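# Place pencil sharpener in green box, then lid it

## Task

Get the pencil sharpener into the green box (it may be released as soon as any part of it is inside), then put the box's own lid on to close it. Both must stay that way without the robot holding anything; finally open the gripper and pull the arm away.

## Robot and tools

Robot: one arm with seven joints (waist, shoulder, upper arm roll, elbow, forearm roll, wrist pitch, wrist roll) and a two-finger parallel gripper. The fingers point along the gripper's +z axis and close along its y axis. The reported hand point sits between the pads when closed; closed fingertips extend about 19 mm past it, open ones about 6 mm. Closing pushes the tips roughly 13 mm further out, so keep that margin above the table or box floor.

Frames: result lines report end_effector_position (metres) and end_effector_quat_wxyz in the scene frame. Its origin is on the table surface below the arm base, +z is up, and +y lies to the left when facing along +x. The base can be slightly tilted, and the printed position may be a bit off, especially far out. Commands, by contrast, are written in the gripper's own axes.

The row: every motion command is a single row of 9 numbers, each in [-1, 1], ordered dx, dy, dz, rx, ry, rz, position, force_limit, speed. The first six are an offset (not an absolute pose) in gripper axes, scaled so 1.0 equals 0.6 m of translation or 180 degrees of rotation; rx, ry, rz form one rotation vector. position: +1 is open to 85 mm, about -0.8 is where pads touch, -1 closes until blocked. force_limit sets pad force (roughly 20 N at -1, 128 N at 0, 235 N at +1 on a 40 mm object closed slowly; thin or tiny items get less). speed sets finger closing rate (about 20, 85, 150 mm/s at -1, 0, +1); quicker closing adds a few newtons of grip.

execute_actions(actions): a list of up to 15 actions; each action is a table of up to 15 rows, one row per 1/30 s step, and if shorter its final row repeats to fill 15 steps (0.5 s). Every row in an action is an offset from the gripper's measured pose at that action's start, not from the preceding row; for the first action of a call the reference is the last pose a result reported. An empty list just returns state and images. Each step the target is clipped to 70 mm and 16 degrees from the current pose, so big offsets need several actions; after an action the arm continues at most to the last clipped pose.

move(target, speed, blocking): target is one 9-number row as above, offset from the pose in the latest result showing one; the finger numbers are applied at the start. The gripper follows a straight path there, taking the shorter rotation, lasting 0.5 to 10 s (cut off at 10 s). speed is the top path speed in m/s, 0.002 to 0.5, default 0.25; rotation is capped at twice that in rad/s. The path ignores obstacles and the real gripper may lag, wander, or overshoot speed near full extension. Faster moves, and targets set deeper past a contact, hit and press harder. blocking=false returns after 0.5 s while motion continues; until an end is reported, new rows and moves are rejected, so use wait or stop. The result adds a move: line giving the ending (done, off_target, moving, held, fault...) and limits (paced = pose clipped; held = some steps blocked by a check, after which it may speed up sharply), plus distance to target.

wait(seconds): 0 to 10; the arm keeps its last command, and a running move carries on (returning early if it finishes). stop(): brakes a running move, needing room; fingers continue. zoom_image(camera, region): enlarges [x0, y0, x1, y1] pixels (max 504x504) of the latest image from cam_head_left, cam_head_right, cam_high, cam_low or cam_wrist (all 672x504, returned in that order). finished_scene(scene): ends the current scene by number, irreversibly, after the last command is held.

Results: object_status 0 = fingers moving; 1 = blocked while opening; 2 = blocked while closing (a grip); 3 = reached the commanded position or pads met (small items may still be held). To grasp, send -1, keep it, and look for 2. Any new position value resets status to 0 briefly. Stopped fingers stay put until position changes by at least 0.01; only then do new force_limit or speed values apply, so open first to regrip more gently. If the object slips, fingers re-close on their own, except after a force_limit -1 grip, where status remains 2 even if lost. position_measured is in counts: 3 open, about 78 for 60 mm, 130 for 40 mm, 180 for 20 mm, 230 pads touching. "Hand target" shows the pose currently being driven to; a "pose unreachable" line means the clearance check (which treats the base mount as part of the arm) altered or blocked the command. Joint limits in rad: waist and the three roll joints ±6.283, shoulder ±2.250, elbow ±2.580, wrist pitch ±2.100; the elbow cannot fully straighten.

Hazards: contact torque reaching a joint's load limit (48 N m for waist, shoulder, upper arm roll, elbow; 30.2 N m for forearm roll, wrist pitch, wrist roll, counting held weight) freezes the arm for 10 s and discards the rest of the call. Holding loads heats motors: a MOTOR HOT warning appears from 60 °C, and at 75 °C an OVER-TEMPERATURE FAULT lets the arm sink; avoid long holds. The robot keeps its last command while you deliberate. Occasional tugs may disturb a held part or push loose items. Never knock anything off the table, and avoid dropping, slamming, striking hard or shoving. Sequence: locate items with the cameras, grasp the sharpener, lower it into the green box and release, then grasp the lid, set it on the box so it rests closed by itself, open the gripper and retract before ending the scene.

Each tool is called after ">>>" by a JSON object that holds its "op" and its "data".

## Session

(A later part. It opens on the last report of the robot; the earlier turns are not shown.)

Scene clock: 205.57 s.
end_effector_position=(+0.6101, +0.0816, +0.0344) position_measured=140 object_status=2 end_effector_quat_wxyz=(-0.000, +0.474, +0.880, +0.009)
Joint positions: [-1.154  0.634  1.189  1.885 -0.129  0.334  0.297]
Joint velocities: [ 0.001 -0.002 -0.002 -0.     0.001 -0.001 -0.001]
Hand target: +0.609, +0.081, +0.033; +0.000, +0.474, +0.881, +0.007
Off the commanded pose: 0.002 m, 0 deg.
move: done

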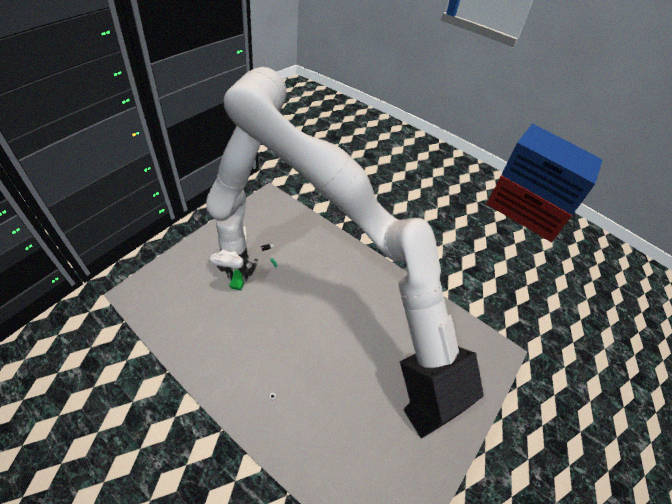

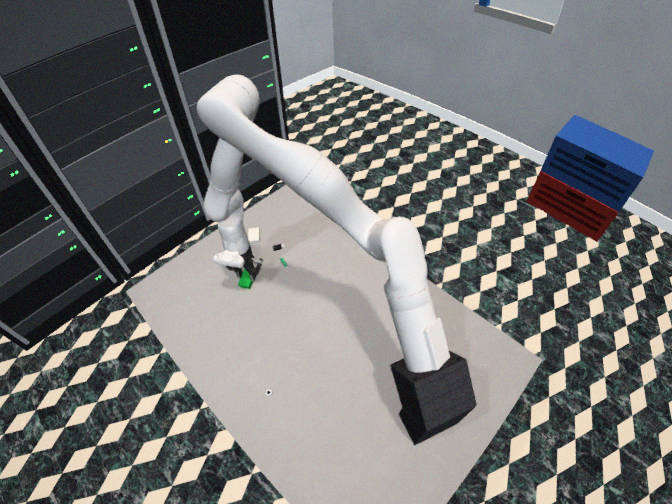

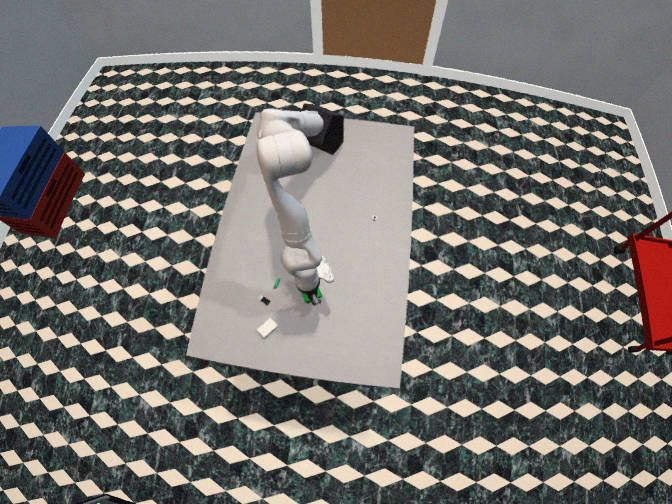

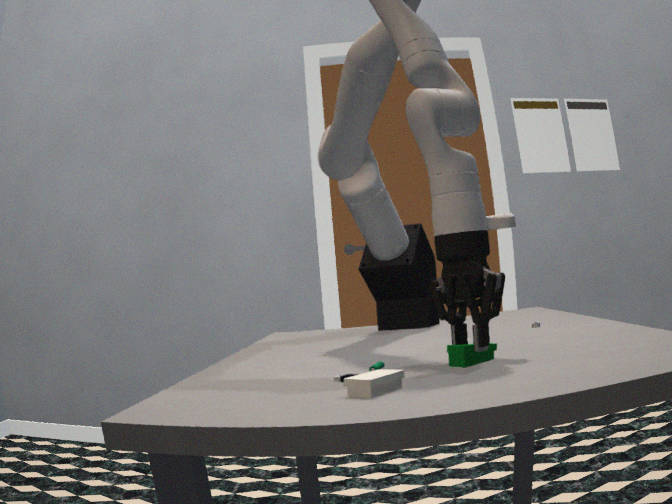

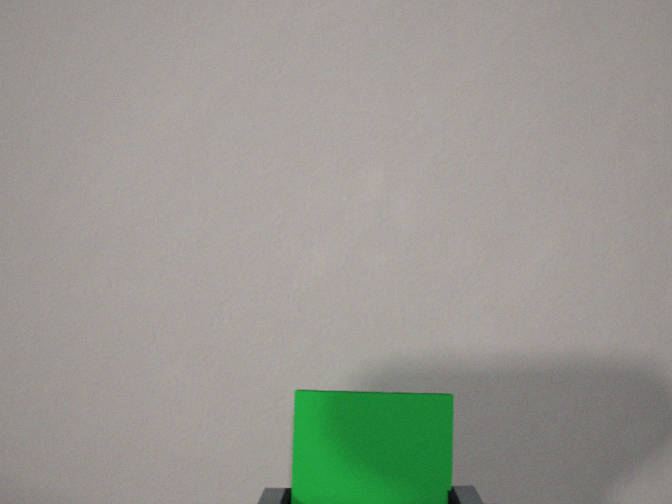

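Contact reached; release and rise.

>>> {"op": "move", "data": {"target": [0,0,0,0,0,0,0.5,-0.6,-0.5]}}

>>> {"op": "move", "data": {"target": [-0.1,0,-0.1,0,0,0,0.5,-0.6,-0.5], "speed": 0.1}}

>>> {"op": "zoom_image", "data": {"camera": "cam_low", "region": [400,280,540,385]}}

Scene clock: 214.23 s.
end_effector_position=(+0.6102, +0.0816, +0.0344) position_measured=66 object_status=0 end_effector_quat_wxyz=(-0.000, +0.474, +0.880, +0.009)
Joint positions: [-1.154  0.634  1.189  1.885 -0.129  0.334  0.297]
Joint velocities: [-0.    -0.    -0.001 -0.    -0.    -0.    -0.001]
Hand target: +0.610, +0.082, +0.034; -0.000, +0.474, +0.880, +0.009
Off the commanded pose: 0.000 m, 0 deg.
move: done

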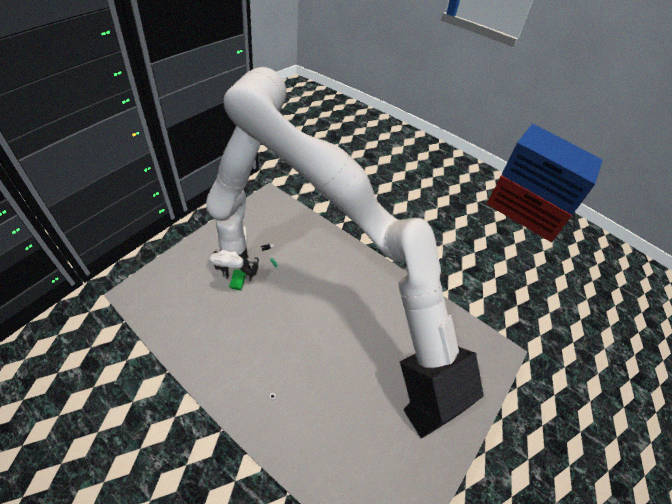

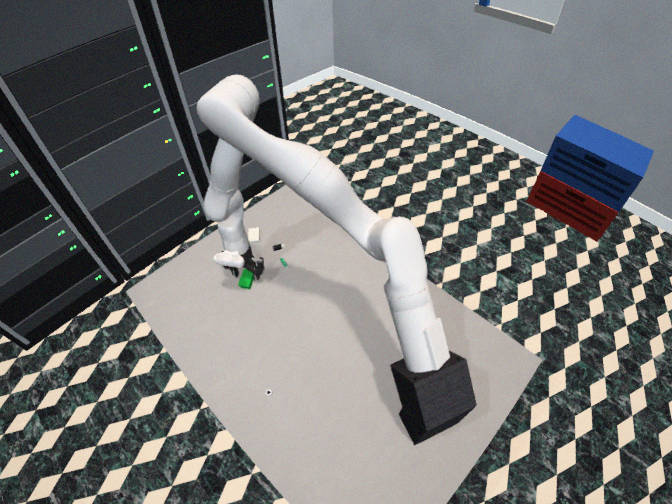

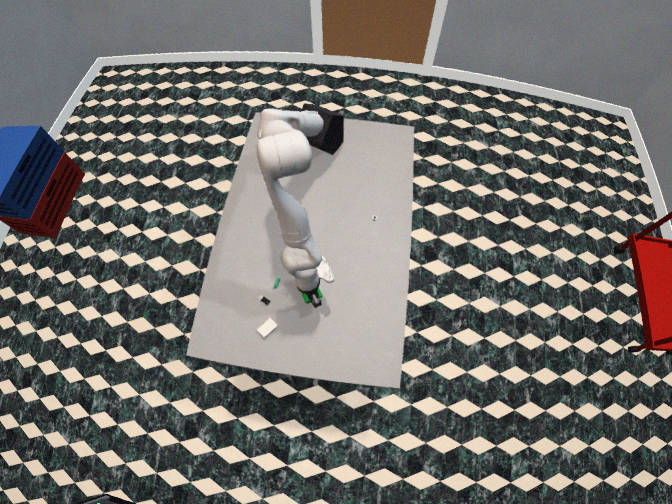

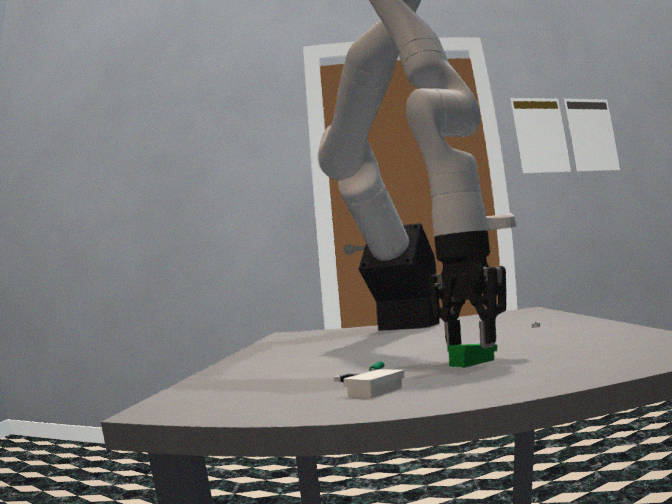

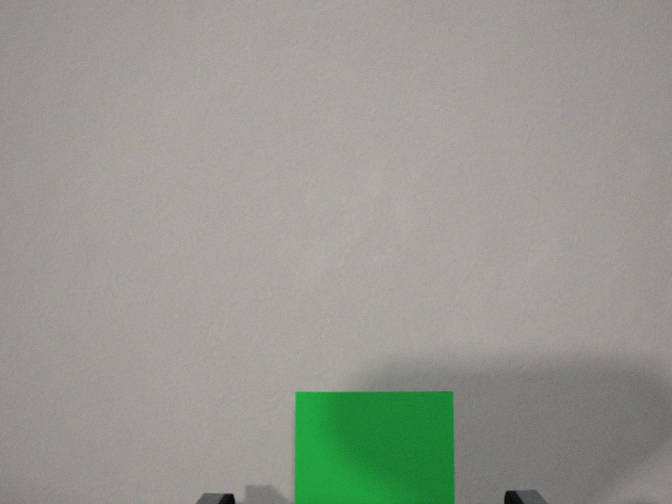

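Scene clock: 215.43 s.
end_effector_position=(+0.6427, +0.0304, +0.0936) position_measured=66 object_status=3 end_effector_quat_wxyz=(-0.000, +0.475, +0.880, +0.009)
Joint positions: [-1.298  0.483  1.382  1.836 -0.031  0.501  0.341]
Joint velocities: [-0.01  -0.005  0.001  0.     0.     0.003  0.002]
Hand target: +0.643, +0.031, +0.094; -0.000, +0.474, +0.880, +0.009
Off the commanded pose: 0.000 m, 0 deg.
move: done

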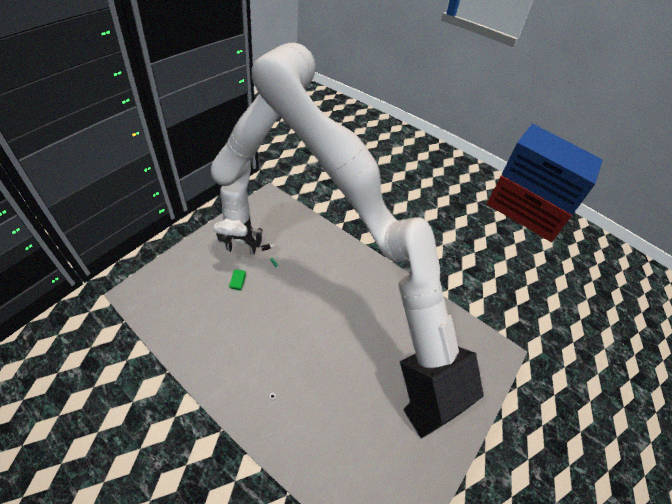

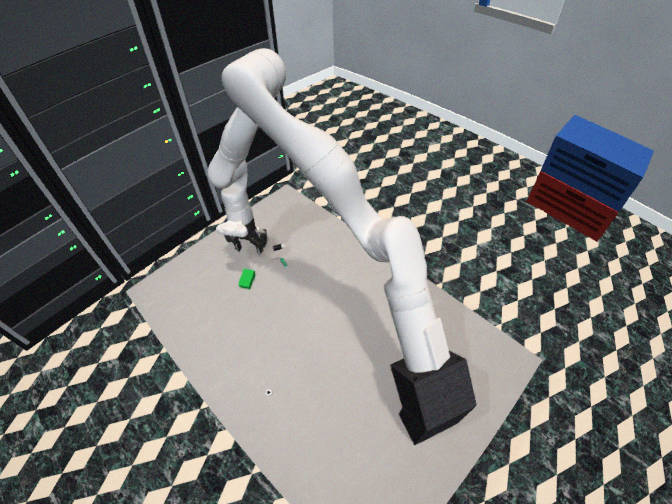

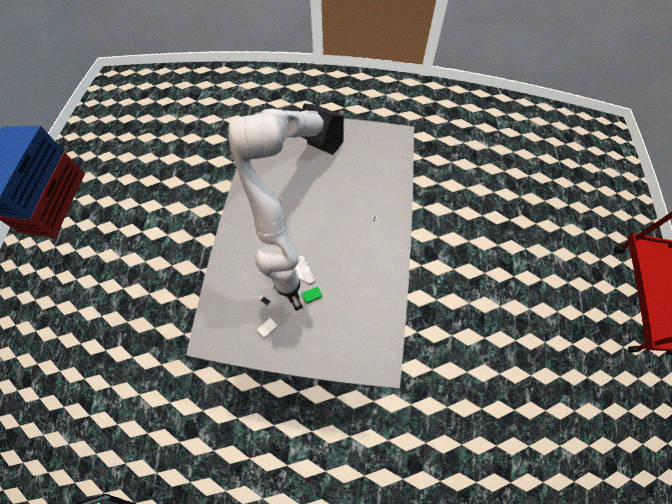

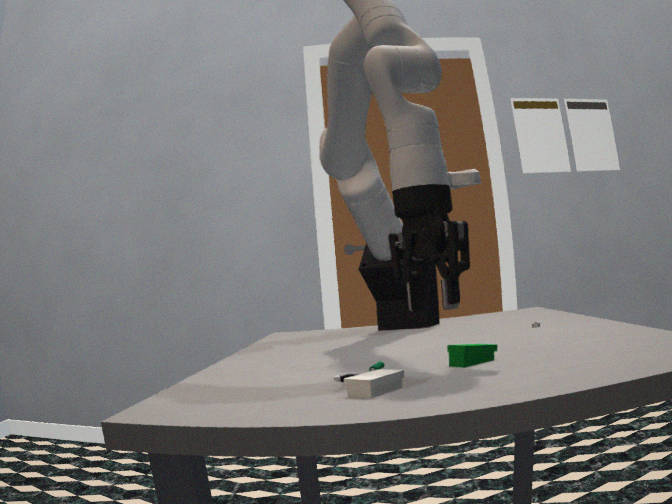

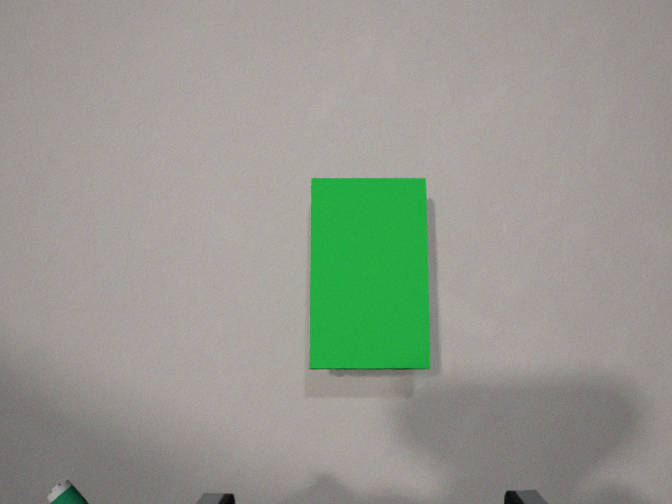

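Region (400, 280, 540, 385) of cam_low's 672x504 image, scaled by 3.600, with more detail than that image has; it fills the top 378 rows of this view, and the rest is white.

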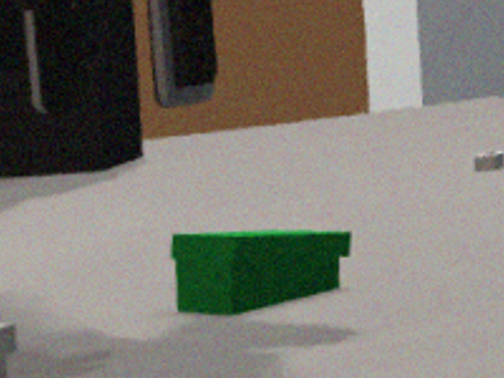

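>>> {"op": "move", "data": {"target": [0.1,0,0.0995,0,0,0,0.5,-0.6,-0.5], "speed": 0.08}}

>>> {"op": "move", "data": {"target": [0,0,0,0,0,0,-1,-0.6,-0.5]}}

>>> {"op": "move", "data": {"target": [0,0,-0.008,0,0,0,-1,-0.6,-0.5], "speed": 0.01}}

>>> {"op": "move", "data": {"target": [-0.0035,0,0,0,0,0,-1,-0.6,-0.5], "speed": 0.01}}

>>> {"op": "move", "data": {"target": [0,0,0.022,0,0,0,-1,-0.6,-0.5], "speed": 0.008}}

>>> {"op": "zoom_image", "data": {"camera": "cam_low", "region": [400,280,540,385]}}

Scene clock: 225.63 s.
end_effector_position=(+0.6102, +0.0815, +0.0347) position_measured=66 object_status=3 end_effector_quat_wxyz=(-0.000, +0.475, +0.880, +0.009)
Joint positions: [-1.154  0.634  1.19   1.885 -0.128  0.335  0.297]
Joint velocities: [ 0.007  0.007  0.001 -0.002 -0.001 -0.    -0.002]
Hand target: +0.610, +0.081, +0.034; +0.000, +0.475, +0.880, +0.008
Off the commanded pose: 0.000 m, 0 deg.
move: done

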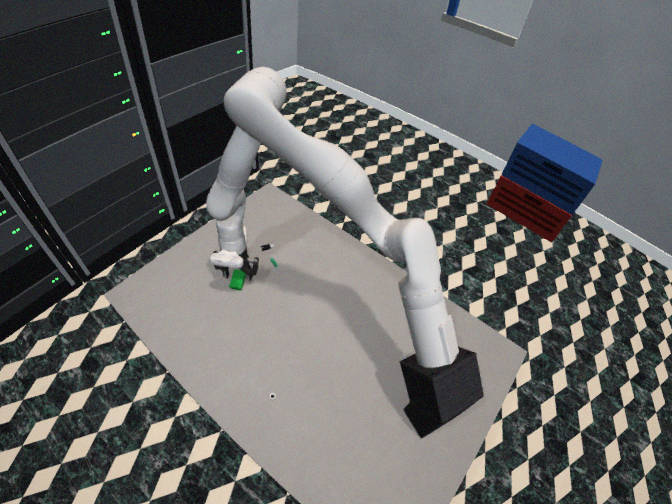

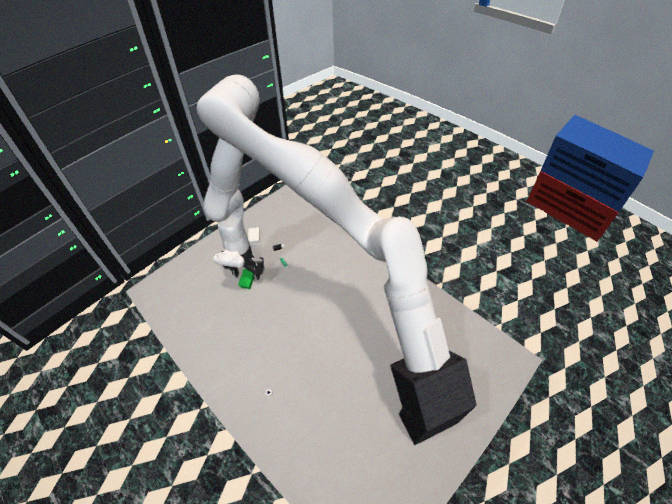

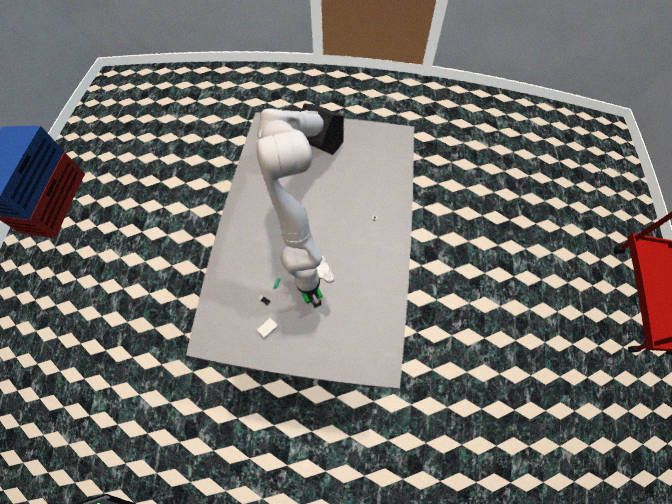

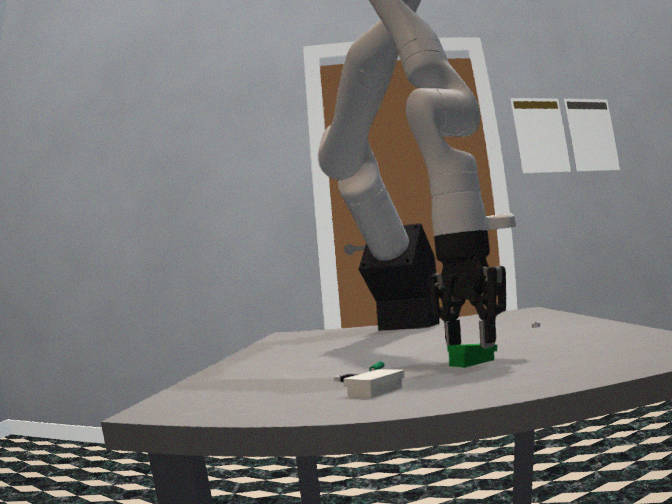

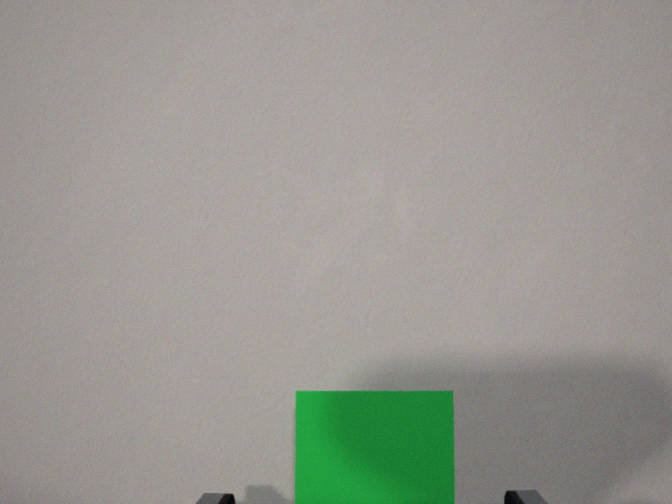

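Scene clock: 226.43 s.
end_effector_position=(+0.6103, +0.0816, +0.0349) position_measured=141 object_status=2 end_effector_quat_wxyz=(-0.000, +0.475, +0.880, +0.009)
Joint positions: [-1.155  0.633  1.19   1.885 -0.128  0.335  0.297]
Joint velocities: [-0.     0.001  0.001  0.     0.     0.    -0.   ]
Hand target: +0.610, +0.081, +0.035; -0.000, +0.475, +0.880, +0.009
Off the commanded pose: 0.000 m, 0 deg.
move: done

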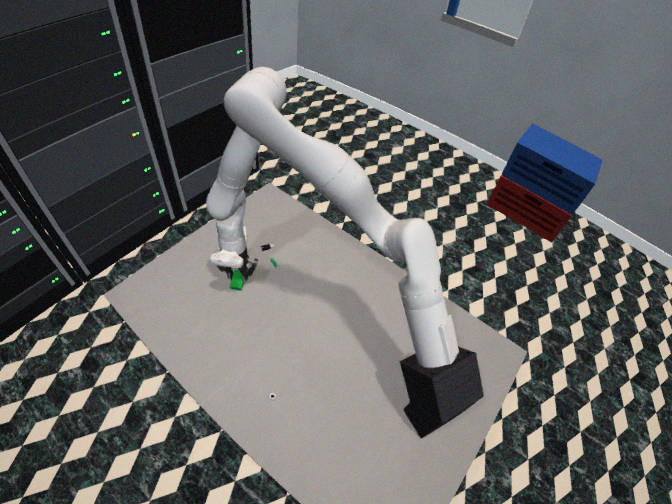

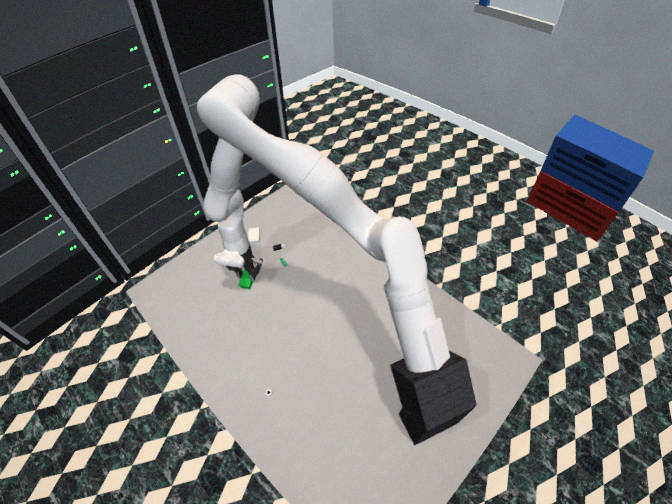

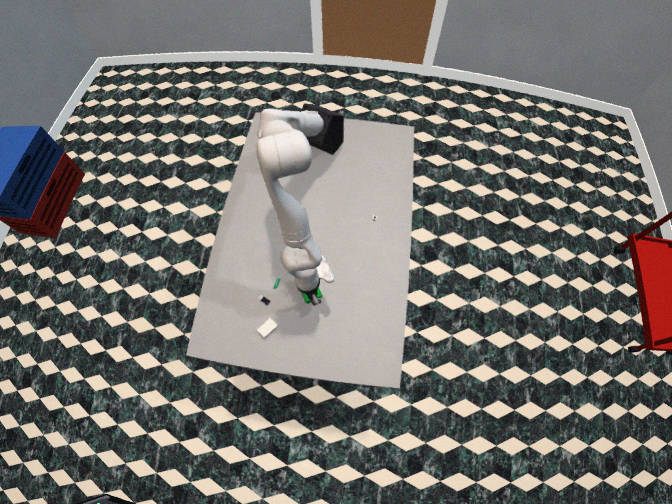

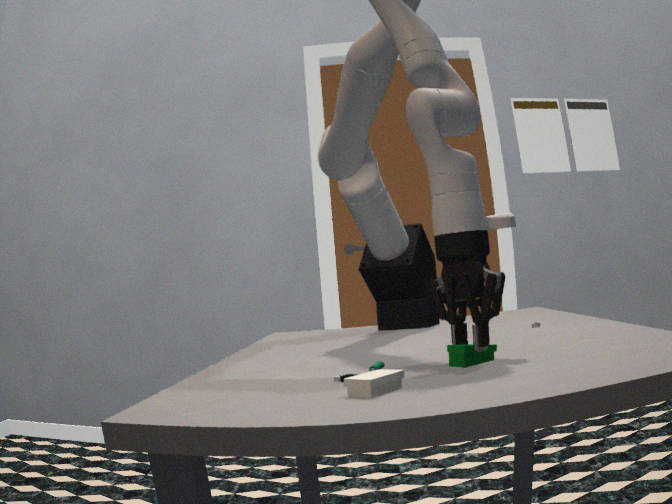

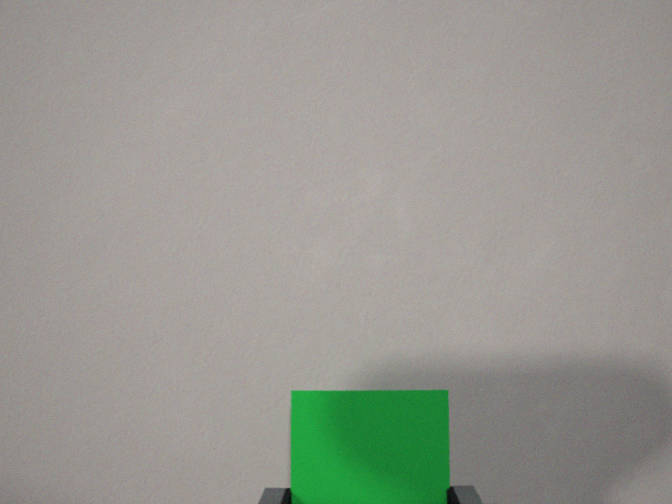

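Scene clock: 227.13 s.
end_effector_position=(+0.6102, +0.0814, +0.0396) position_measured=141 object_status=2 end_effector_quat_wxyz=(-0.000, +0.475, +0.880, +0.009)
Joint positions: [-1.172  0.629  1.205  1.887 -0.124  0.344  0.293]
Joint velocities: [-0.003 -0.001 -0.     0.001  0.    -0.     0.   ]
Hand target: +0.610, +0.082, +0.040; -0.000, +0.475, +0.880, +0.009
Off the commanded pose: 0.000 m, 0 deg.
move: done

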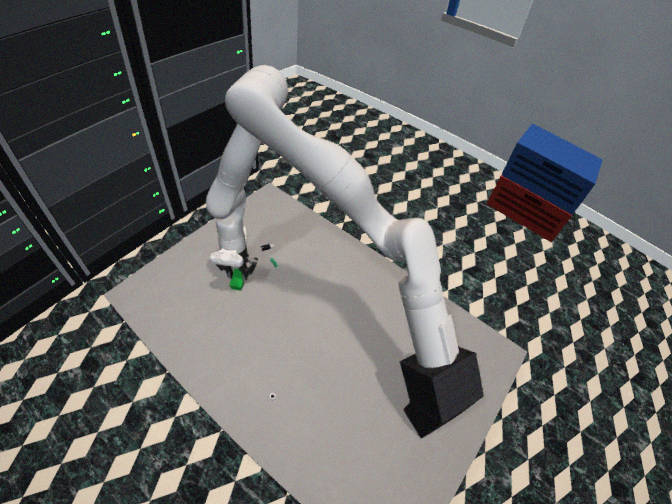

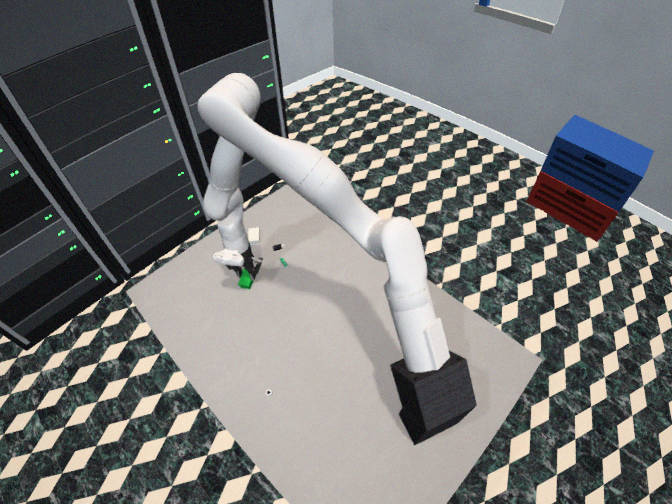

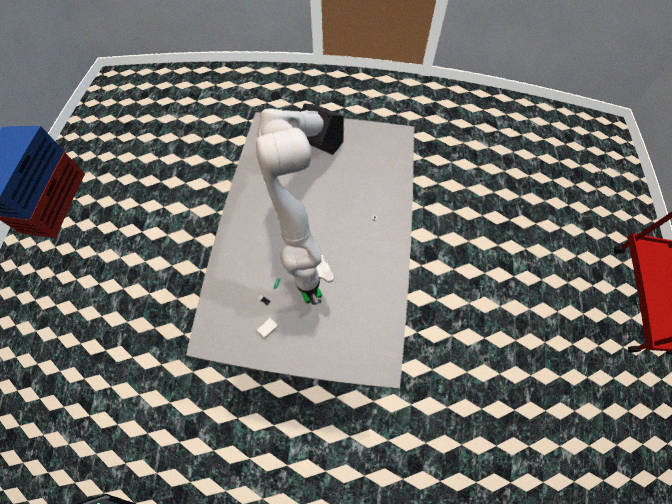

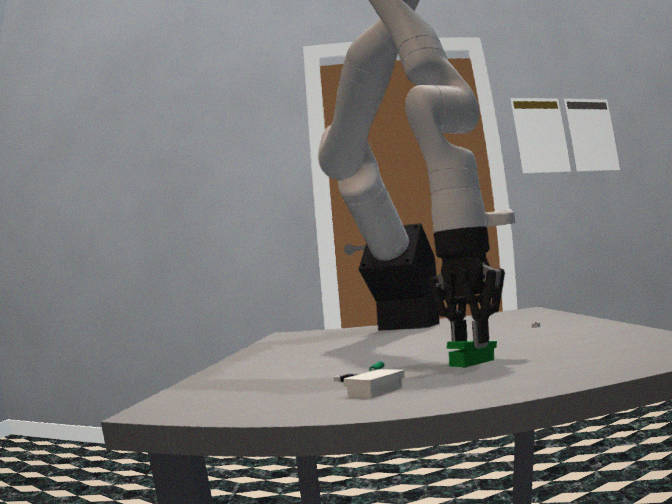

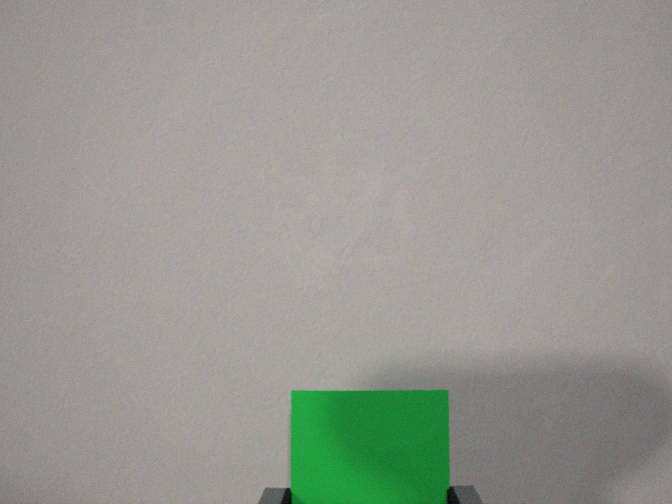

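Scene clock: 227.83 s.
end_effector_position=(+0.6114, +0.0796, +0.0396) position_measured=141 object_status=2 end_effector_quat_wxyz=(-0.000, +0.475, +0.880, +0.009)
Joint positions: [-1.169  0.625  1.205  1.885 -0.123  0.346  0.297]
Joint velocities: [ 0.001 -0.001  0.    -0.001 -0.    -0.001  0.002]
Hand target: +0.611, +0.080, +0.040; -0.000, +0.475, +0.880, +0.009
Off the commanded pose: 0.000 m, 0 deg.
move: done

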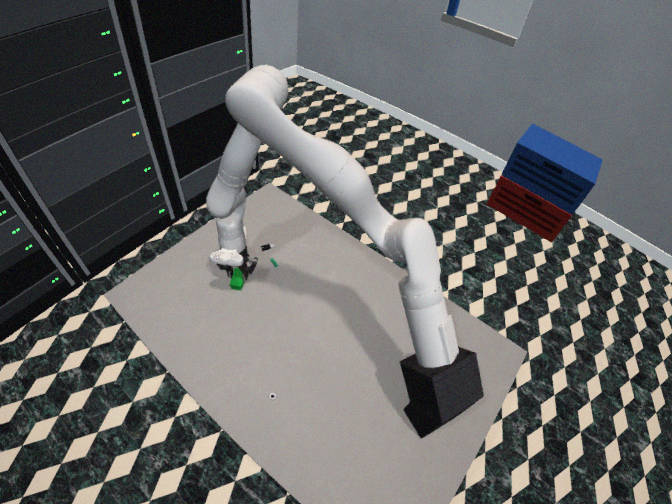

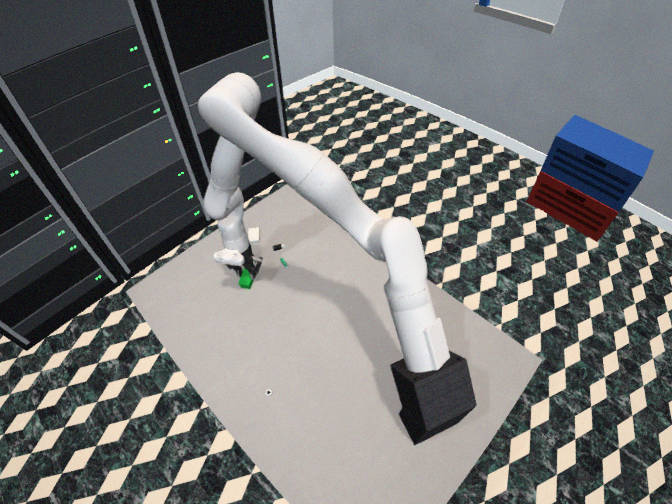

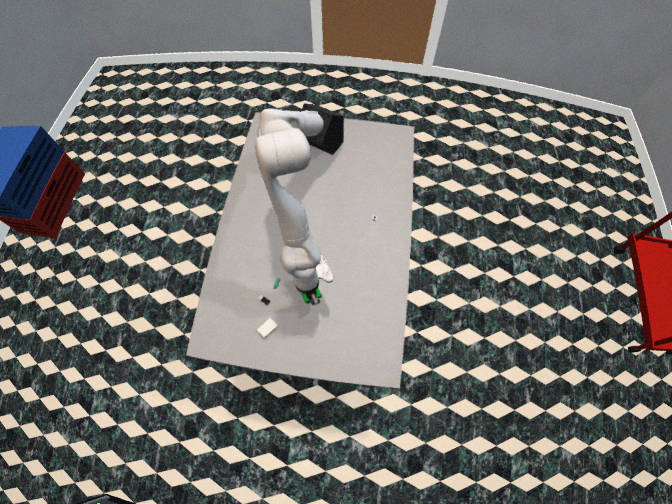

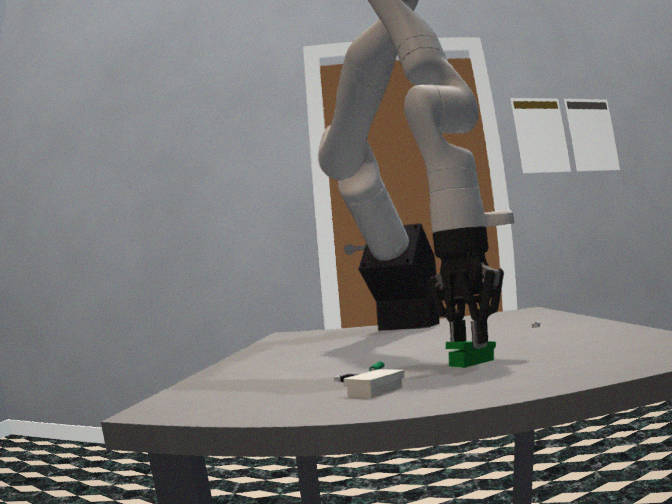

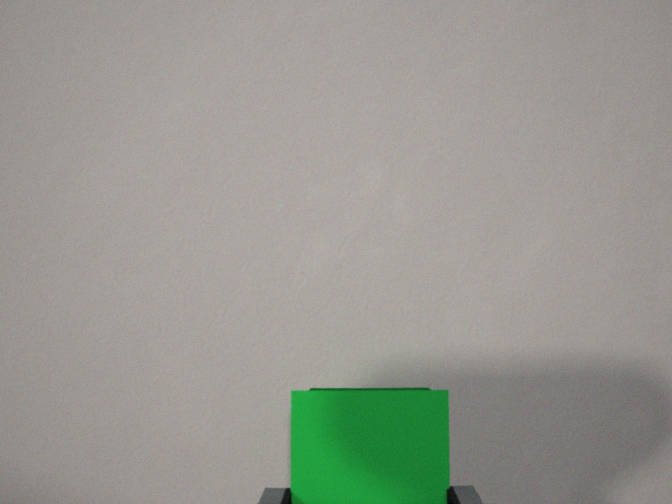

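Scene clock: 229.70 s.
end_effector_position=(+0.6120, +0.0805, +0.0300) position_measured=141 object_status=2 end_effector_quat_wxyz=(-0.002, +0.476, +0.879, +0.012)
Joint positions: [-1.129  0.63   1.17   1.88  -0.133  0.326  0.306]
Joint velocities: [ 0.001 -0.002 -0.     0.    -0.001  0.     0.001]
Hand target: +0.611, +0.080, +0.026; -0.000, +0.475, +0.880, +0.009
Off the commanded pose: 0.004 m, 0 deg.
move: off_target

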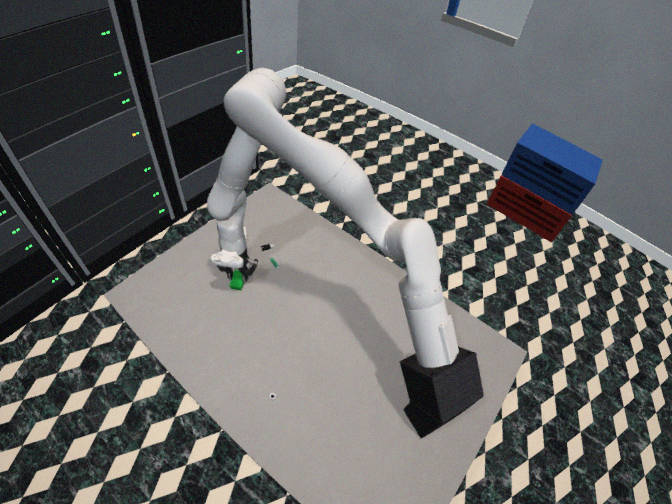

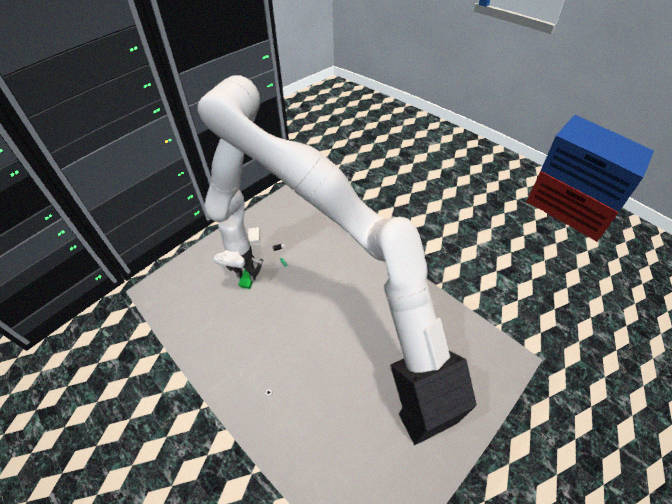

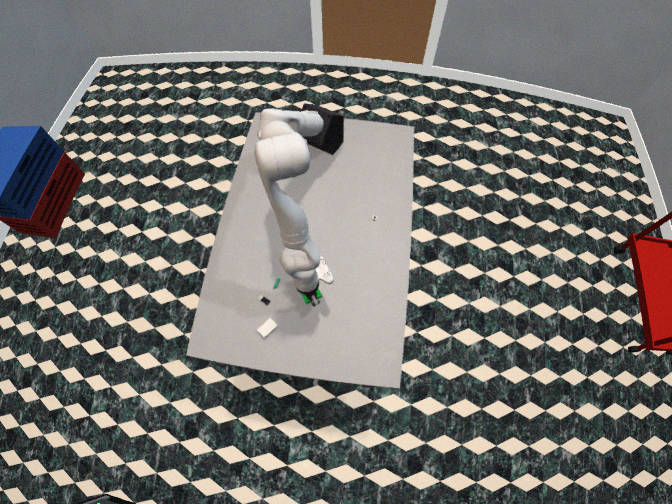

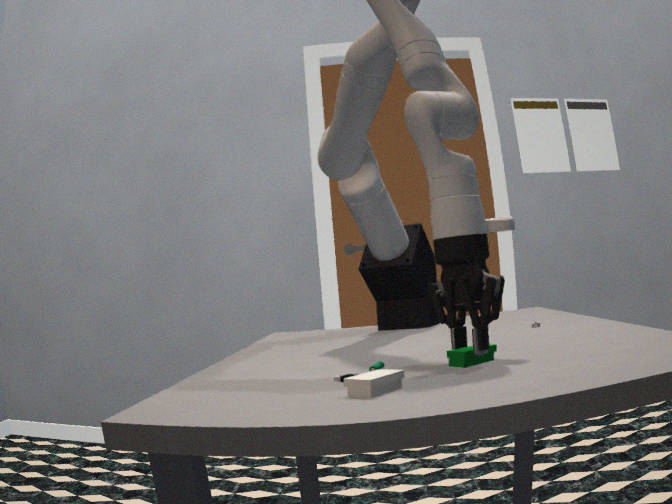

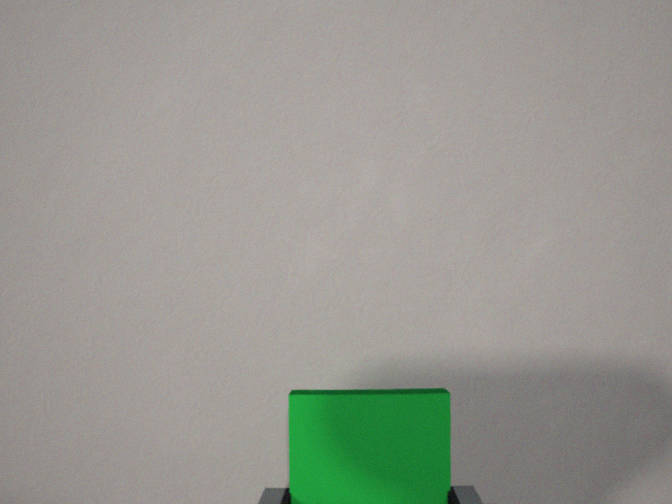

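Region (400, 280, 540, 385) of cam_low's 672x504 image, scaled by 3.600, with more detail than that image has; it fills the top 378 rows of this view, and the rest is white.

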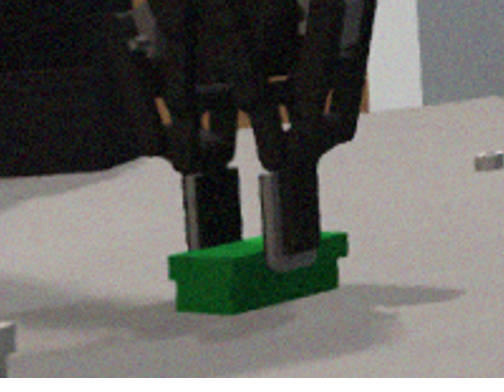

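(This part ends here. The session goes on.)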